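# Push the darker slide box's tray out the far end

## Task

Slide the inner tray of the darker of the two slide boxes outward through the box end that lies farther from the robot's base, so that it sticks out by at least a few centimetres and stays there without the robot holding it. Do not grip the outer case of either box. Do not shift or rotate either box beyond a slight amount. Do not push any tray out to roughly half its length. Leave everything else close to how it started. Afterwards release and move the arm away.

## Robot and tools

Robot: one six-joint arm with a two-finger parallel gripper, mounted above the table. Every joint list, whether in a call or in a result, follows this order: waist (joint_0), shoulder (joint_1), elbow (joint_2), wrist pitch (joint_3), wrist yaw (joint_4), wrist roll (joint_5). Gripper opening comes after them.

Frames: results give positions in the scene frame. Its origin is on the table top directly under the arm base, +z is up, and +y lies to the left when you face along +x. The base itself may be slightly tilted. end_effector_position (metres) is the spot between the finger pads, roughly 3 to 4 cm short of the fingertips. end_effector_quat_wxyz is its orientation. The fingers point along the gripper's own +x and close along its y. The printed hand position grows less accurate the farther the arm reaches.

A row is always 7 numbers in [-1, 1]: six joint displacements, then the opening. The joint numbers are scaled. 1.0 equals 0.9615 rad for waist, shoulder and elbow, 1.713 rad for wrist pitch, 1.767 rad for wrist yaw and 1.728 rad for wrist roll. They are offsets, not poses. The opening is absolute: +1 is fully open (0.088 m pad gap), and the empty fingers touch near -0.80. Values below that down to -1 change nothing further.

execute_actions(actions): a list of actions, run in sequence. Each action is a table of 0 to 15 rows. Each row lasts one control step of 1/30 s. If a table is shorter than 15 rows, its last row is repeated to fill the 15 steps. Inside one action, each row's displacements count from the joint angles at that action's start, not from the previous row. For the first action of a call, that start is the last angles reported in this scene. Sending an empty list simply returns the current state and images.

move(target, speed, blocking): target is one 7-number row. Its displacements count from the "Joint positions" of the latest result that showed them. All joints follow paths that finish together, so the hand traces a curve. speed is the top rate, in rad/s, of the joint with the longest way to go: 0.01 to 2, default 0.5. Paths take 0.5 to 10 s. Paths do not slow for obstacles. A faster contact hits harder, and aiming past a contact presses harder. blocking=false returns after 0.5 s while motion continues. Until a result shows that move ending, other moves and execute_actions are refused, so use wait or stop first. The extra "move:" line reports how it ended (done, off_target, moving, held, fault), whether any check blocked steps (limits=held or limits=none), and which joint is farthest from its target.

wait(seconds): 0 to 10 s with the last command held. It returns early if a running move finishes. stop(): brakes a running move; fast motion needs more room to halt. zoom_image(camera, region): enlarges [x0, y0, x1, y1] pixels, at most 504x504, of cam_high, cam_low or cam_wrist (all 504x504, origin top-left). read_manual(section) returns only licence text. finished_scene(scene): ends the current scene, given by its number, and reports success. It cannot be undone.

Joint ranges in rad: waist -3.054 to 3.054, shoulder 0 to 3.142, elbow 0 to 2.356, wrist pitch -1.571 to 1.571, wrist yaw -1.571 to 1.571, wrist roll -3.142 to 3.142. Real ends may differ by 0.010. An action that asks a joint to go more than 0.010 rad beyond its range, judged from the angles at that action's start, is refused. If the first action of a call fails, or any action is malformed, the whole call is rejected and nothing moves. A joint asked past its real end stops there, and "joint sent to its limit" may appear.

Motion: each step's target is kept within a lead of the measured angle (0.211 rad for waist, shoulder and elbow, 0.213 for wrist pitch, 0.267 for wrist yaw, 0.228 for wrist roll). Targets that would put the hand over 70 mm from its measured spot are scaled back. Large displacements therefore take several actions. An unfinished motion may not complete during a wait, so command the remainder. Friction can leave joints short, especially at long reach, so check "Joint positions" after each move. "Joint targets" shows what the joints are being driven toward. "joint command not followed" means the clearance check altered targets; the mount counts as part of the arm. Step readings list joint angles at some steps, and HELD marks steps that were held back.

Gripper: grip_measured is the measured opening on the command scale. To squeeze, command an opening clearly below it. Closing fully takes at least about 0.5 s. Readings can be off by about 1 mm.

Safety: if contact torque reaches a load limit (N m: waist 17.8, shoulder 22, elbow 22, wrist pitch 5.8, wrist yaw 5.78, wrist roll 5.42), the arm halts for 10 s and the rest of the call is skipped. Holding loads heats the motors. MOTOR HOT appears from 50 °C, and an OVER-TEMPERATURE FAULT holds the arm at 95 °C; the arm may later go limp. For this job, push only on the tray, gently and slowly, and never clamp a box's outer case. Avoid knocking anything off the table, slamming or shoving hard. Open the fingers and withdraw before ending the scene.

Each tool is called after ">>>" as name(argument=value, ...) on one line, values as JSON.

## Session

>>> execute_actions(actions=[])

Scene clock: 0.00 s.
end_effector_position=(+0.0679, +0.3406, +0.2428) grip_measured=+0.855 end_effector_quat_wxyz=(-0.406, +0.591, -0.484, -0.502) end_effector_velocity=(-0.002, -0.001, -0.000) end_effector_angular_velocity=(-0.006, +0.010, +0.009)
Joint names: [waist, shoulder, elbow, wrist pitch, wrist yaw, wrist roll]
Joint positions: [ 1.323  1.864  1.419 -1.15   0.096 -0.344  0.081]
Joint velocities: [ 0.002  0.002  0.002 -0.007 -0.007 -0.007  0.   ]
Motor temperatures (°C, as the motors report them): [25 24 26 26 25 26]
Heat: hottest elbow 26 °C (+0.0 °C/min).
Joint targets: [1.323 1.864 1.419 -1.150 0.096 -0.344]

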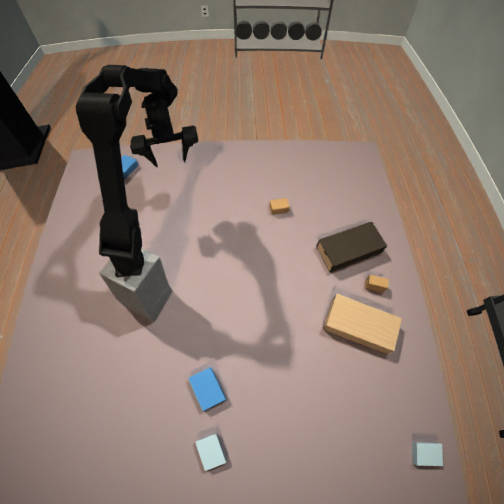

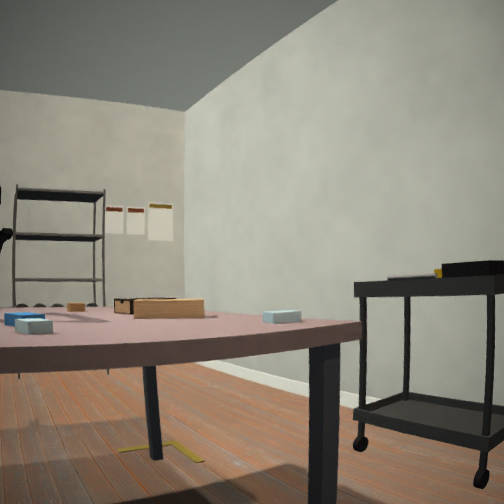

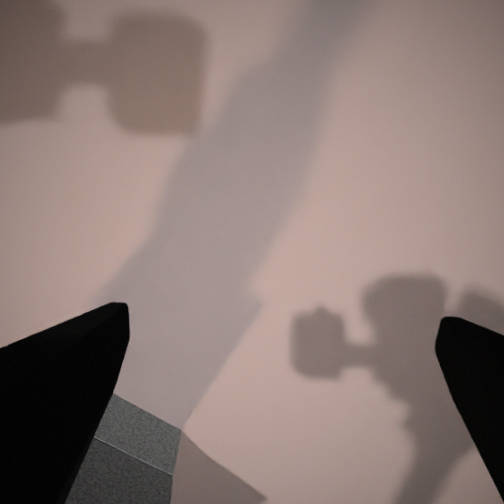

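Similar place, slightly more rotated.

>>> move(target=[-1,0,-0.68,1,-0.14,0.285,-1], speed=1)

>>> move(target=[-0.3,0.64,0,0.445,0,0,-1], speed=1)

>>> move(target=[0,0.42,0.33,0.135,0,0,-1])

Scene clock: 3.13 s.
end_effector_position=(+0.3953, +0.2258, +0.2082) grip_measured=-0.777 end_effector_quat_wxyz=(+0.912, -0.024, +0.322, +0.252) end_effector_velocity=(-0.001, -0.001, -0.001) end_effector_angular_velocity=(-0.005, +0.005, +0.007)
Joint names: [waist, shoulder, elbow, wrist pitch, wrist yaw, wrist roll]
Joint positions: [ 0.363  1.864  0.778  0.561 -0.148  0.146  0.001]
Joint velocities: [-0.002 -0.002 -0.002 -0.007 -0.007 -0.007 -0.   ]
Motor temperatures (°C, as the motors report them): [25 25 27 26 25 26]
Heat: hottest elbow 27 °C (+0.0 °C/min).
Joint targets: [0.361 1.864 0.765 0.563 -0.152 0.149]
move: off_target; limits=none; farthest joint: the elbow, 0.012 radians from its target (0.654 radians at the start)

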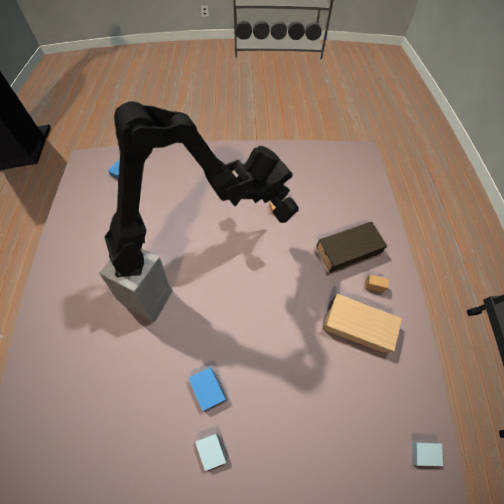

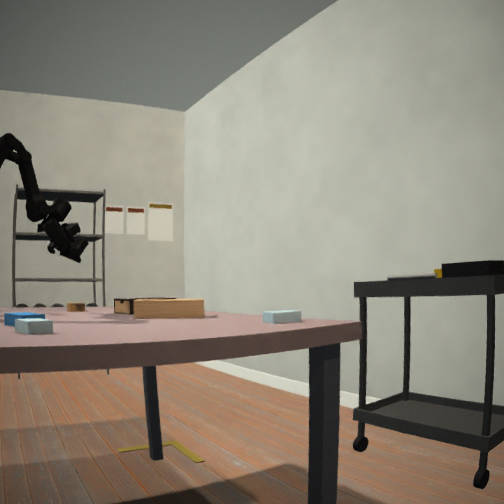

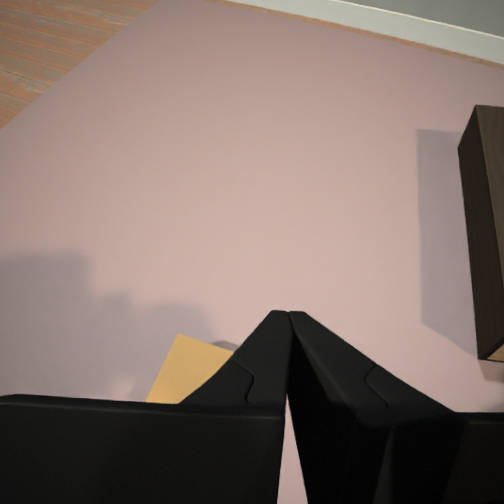

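Scene clock: 4.67 s.
end_effector_position=(+0.4428, +0.0928, +0.1028) grip_measured=-0.777 end_effector_quat_wxyz=(+0.964, +0.010, +0.232, +0.131) end_effector_velocity=(-0.002, +0.004, -0.001) end_effector_angular_velocity=(-0.011, +0.006, +0.031)
Joint names: [waist, shoulder, elbow, wrist pitch, wrist yaw, wrist roll]
Joint positions: [ 0.077  2.466  0.778  1.322 -0.148  0.146  0.001]
Joint velocities: [ 0.002 -0.002 -0.002 -0.007 -0.022 -0.022 -0.   ]
Motor temperatures (°C, as the motors report them): [25 26 27 26 25 26]
Heat: hottest elbow 27 °C (+0.0 °C/min).
Joint targets: [0.075 2.479 0.778 1.324 -0.148 0.146]
move: off_target; limits=none; farthest joint: the shoulder, 0.013 radians from its target (0.616 radians at the start)

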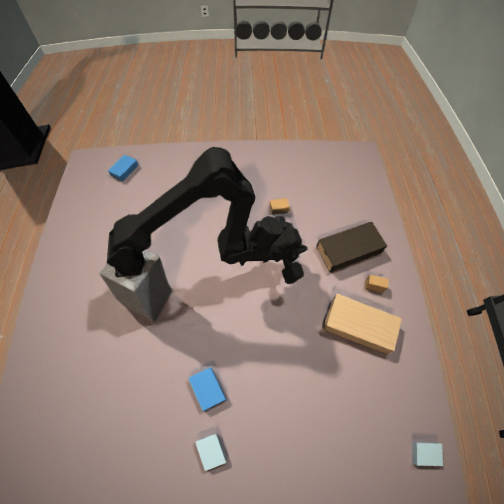

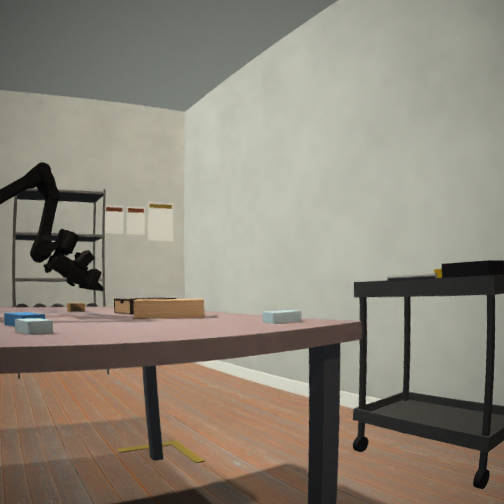

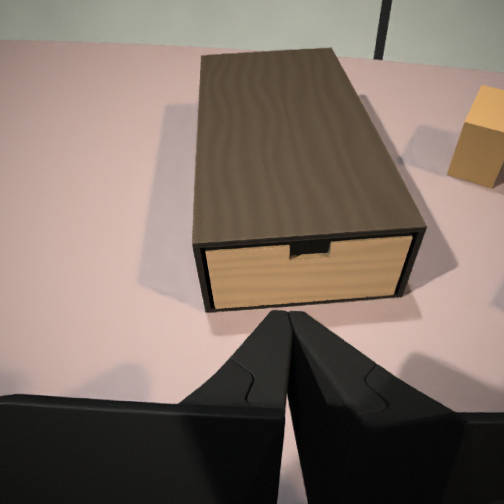

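Scene clock: 6.10 s.
end_effector_position=(+0.4752, +0.0913, +0.0393) grip_measured=-0.777 end_effector_quat_wxyz=(+0.977, +0.012, +0.159, +0.143) end_effector_velocity=(-0.005, -0.002, -0.011) end_effector_angular_velocity=(+0.000, +0.048, -0.003)
Joint names: [waist, shoulder, elbow, wrist pitch, wrist yaw, wrist roll]
Joint positions: [ 0.077  2.856  1.089  1.553 -0.148  0.146  0.001]
Joint velocities: [-0.002  0.007 -0.002 -0.037 -0.007  0.007 -0.   ]
Motor temperatures (°C, as the motors report them): [25 26 27 26 25 26]
Heat: hottest elbow 27 °C (+9.8 °C/min).
Joint targets: [0.077 2.870 1.095 1.554 -0.148 0.146]
move: off_target; limits=none; farthest joint: the shoulder, 0.013 radians from its target (0.403 radians at the start)

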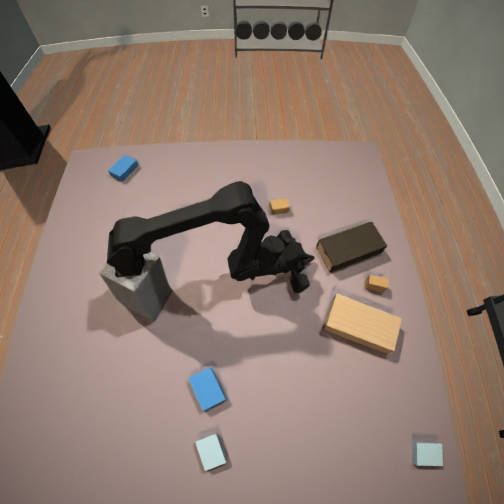

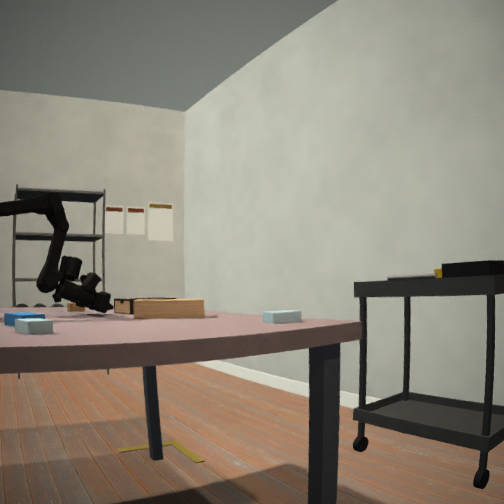

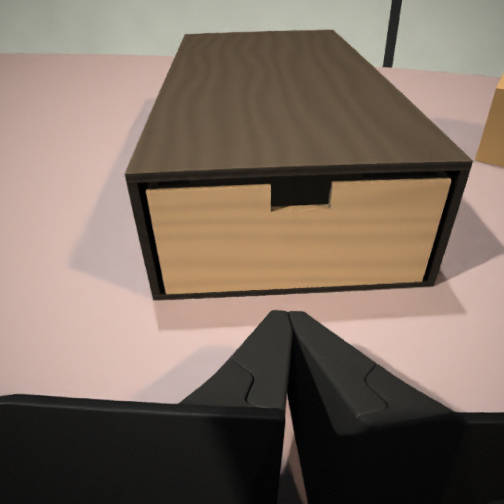

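>>> move(target=[0,0.085,0.2,-0.04,-0.03,-0.02,-1], speed=0.2)

>>> move(target=[0.02,0.04,0.17,-0.075,0,0,-1], speed=0.1)

Scene clock: 7.87 s.
end_effector_position=(+0.5077, +0.1039, +0.0324) grip_measured=-0.777 end_effector_quat_wxyz=(+0.976, -0.001, +0.134, +0.172) end_effector_velocity=(-0.001, +0.005, +0.001) end_effector_angular_velocity=(+0.013, -0.001, +0.023)
Joint names: [waist, shoulder, elbow, wrist pitch, wrist yaw, wrist roll]
Joint positions: [ 0.077  2.924  1.274  1.487 -0.197  0.114  0.001]
Joint velocities: [ 0.002  0.002  0.002  0.007 -0.022  0.007  0.   ]
Motor temperatures (°C, as the motors report them): [25 26 27 27 25 26]
Heat: hottest elbow 27 °C (+7.6 °C/min).
Joint targets: [0.077 2.938 1.281 1.484 -0.201 0.112]
move: off_target; limits=none; farthest joint: the shoulder, 0.014 radians from its target (0.081 radians at the start)

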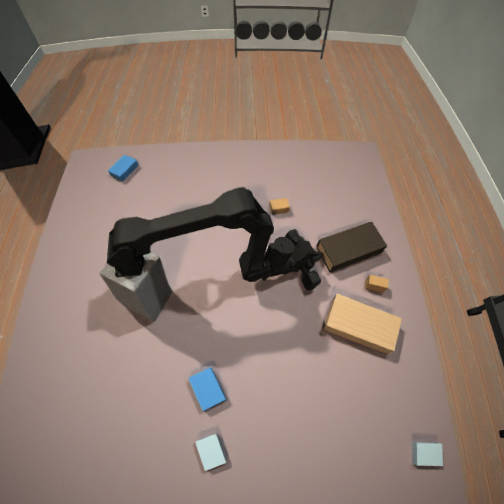

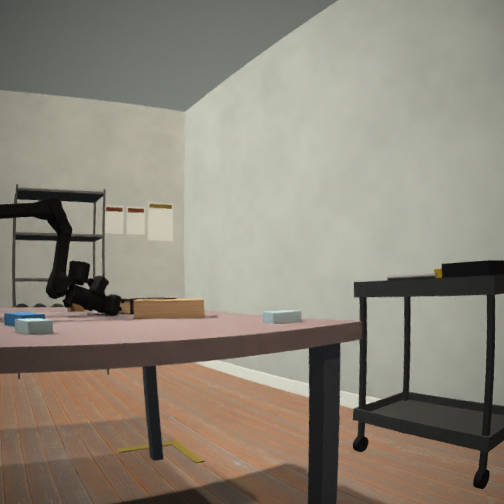

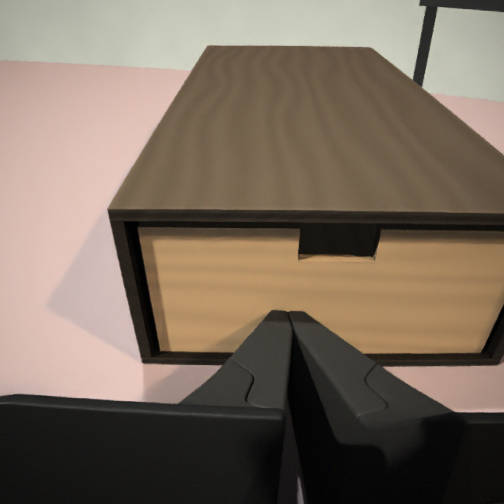

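Scene clock: 9.90 s.
end_effector_position=(+0.5405, +0.1187, +0.0341) grip_measured=-0.777 end_effector_quat_wxyz=(+0.975, -0.002, +0.128, +0.181) end_effector_velocity=(+0.001, -0.000, -0.000) end_effector_angular_velocity=(-0.008, +0.010, +0.005)
Joint names: [waist, shoulder, elbow, wrist pitch, wrist yaw, wrist roll]
Joint positions: [ 0.092  2.943  1.43   1.363 -0.197  0.112  0.001]
Joint velocities: [-0.002 -0.007  0.002 -0.022 -0.007 -0.007 -0.   ]
Motor temperatures (°C, as the motors report them): [25 27 27 27 25 26]
Heat: hottest shoulder 27 °C (+6.1 °C/min).
Joint targets: [0.096 2.962 1.437 1.358 -0.197 0.114]
move: off_target; limits=none; farthest joint: the shoulder, 0.019 radians from its target (0.039 radians at the start)

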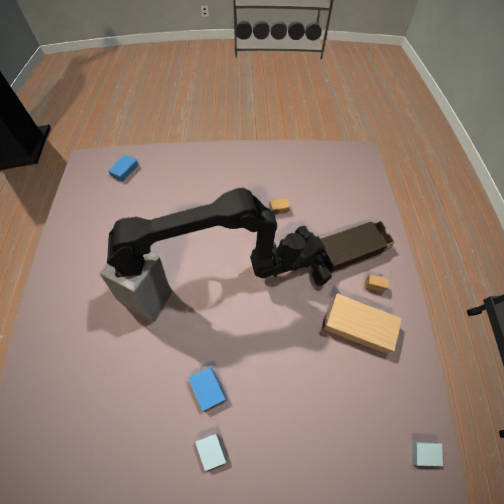

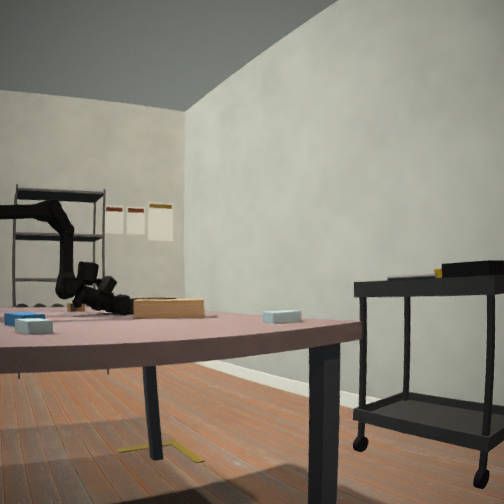

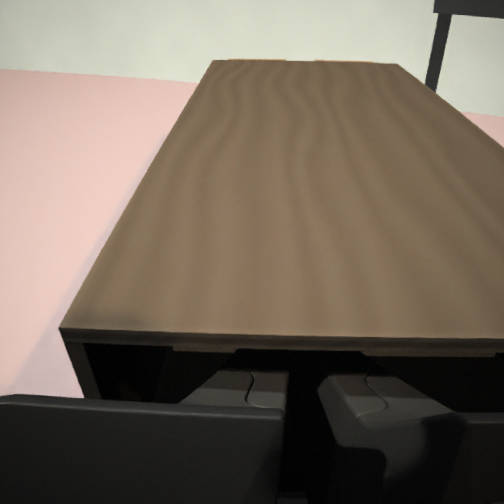

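Deeper than last time.

>>> move(target=[-0.03,-0.07,-0.32,0.11,0,0,-1])

>>> move(target=[0,-0.4,-0.37,-0.1,0,0,-1])

>>> finished_scene(scene=2)

Scene clock: 11.50 s.
end_effector_position=(+0.4785, +0.0925, +0.0330) grip_measured=-0.777 end_effector_quat_wxyz=(+0.974, -0.002, +0.155, +0.164) end_effector_velocity=(-0.004, -0.001, -0.003) end_effector_angular_velocity=(-0.008, +0.015, +0.005)
Joint names: [waist, shoulder, elbow, wrist pitch, wrist yaw, wrist roll]
Joint positions: [ 0.065  2.887  1.129  1.55  -0.197  0.11   0.001]
Joint velocities: [-0.002 -0.002 -0.012 -0.007 -0.007 -0.007 -0.   ]
Motor temperatures (°C, as the motors report them): [25 28 27 27 25 26]
Heat: hottest shoulder 28 °C (+10.4 °C/min).
Joint targets: [0.063 2.876 1.122 1.551 -0.197 0.112]
move: off_target; limits=none; farthest joint: the shoulder, 0.011 radians from its target (0.068 radians at the start)

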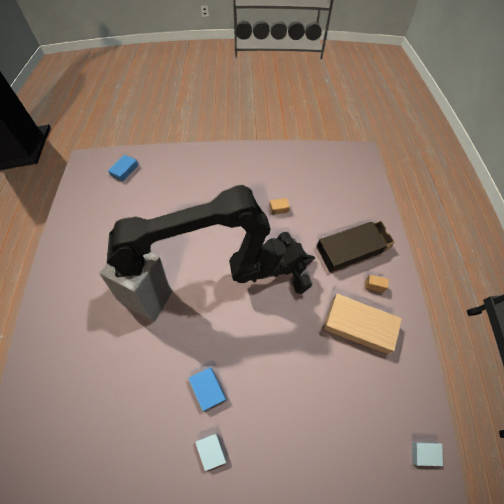

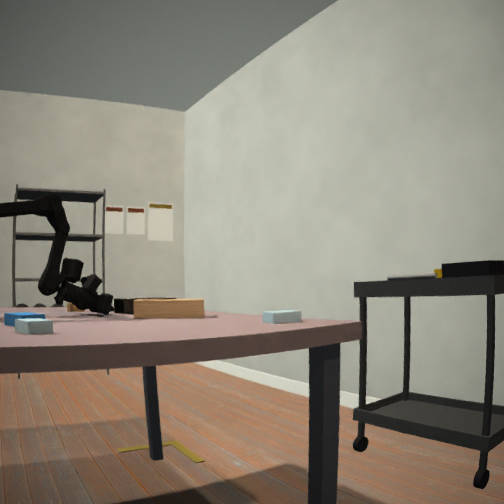

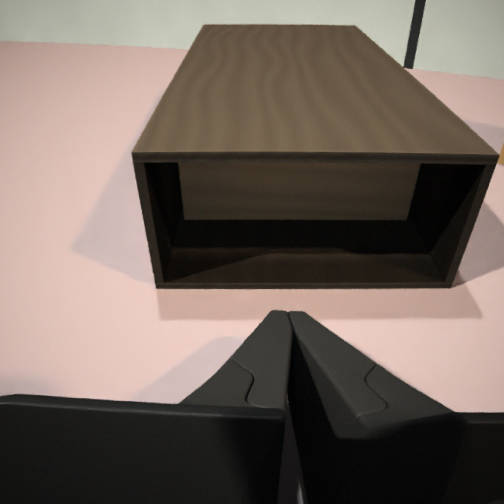

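Scene clock: 12.93 s.
end_effector_position=(+0.4390, +0.0931, +0.0957) grip_measured=-0.777 end_effector_quat_wxyz=(+0.962, -0.001, +0.224, +0.154) end_effector_velocity=(-0.001, -0.000, -0.001) end_effector_angular_velocity=(-0.005, +0.006, +0.007)
Joint names: [waist, shoulder, elbow, wrist pitch, wrist yaw, wrist roll]
Joint positions: [ 0.065  2.513  0.781  1.381 -0.197  0.11   0.001]
Joint velocities: [-0.002 -0.002 -0.002 -0.007 -0.007 -0.007 -0.   ]
Motor temperatures (°C, as the motors report them): [25 28 27 27 25 26]
Heat: hottest shoulder 28 °C (+9.3 °C/min).
Joint targets: [0.065 2.502 0.773 1.379 -0.197 0.110]
move: done; limits=none; farthest joint: the shoulder, 0.010 radians from its target (0.384 radians at the start)

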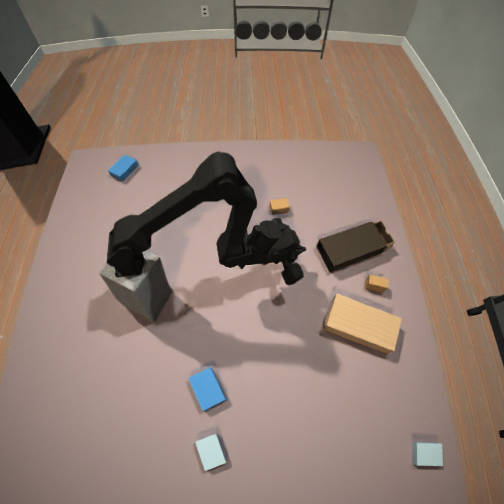

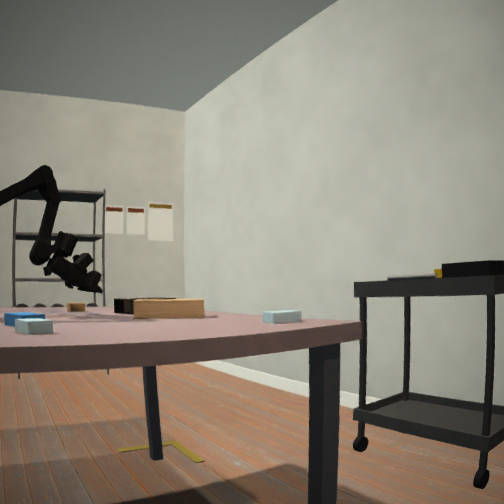

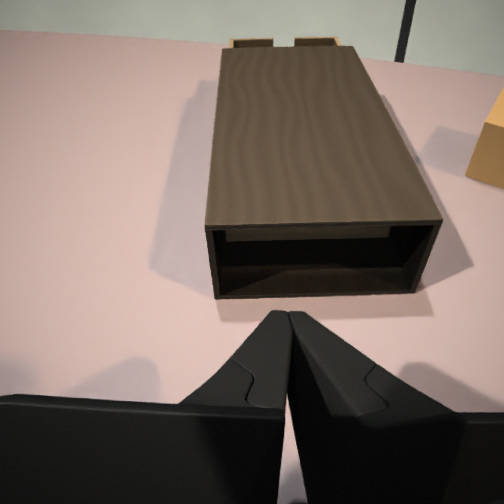

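The scene is finished: the task was done.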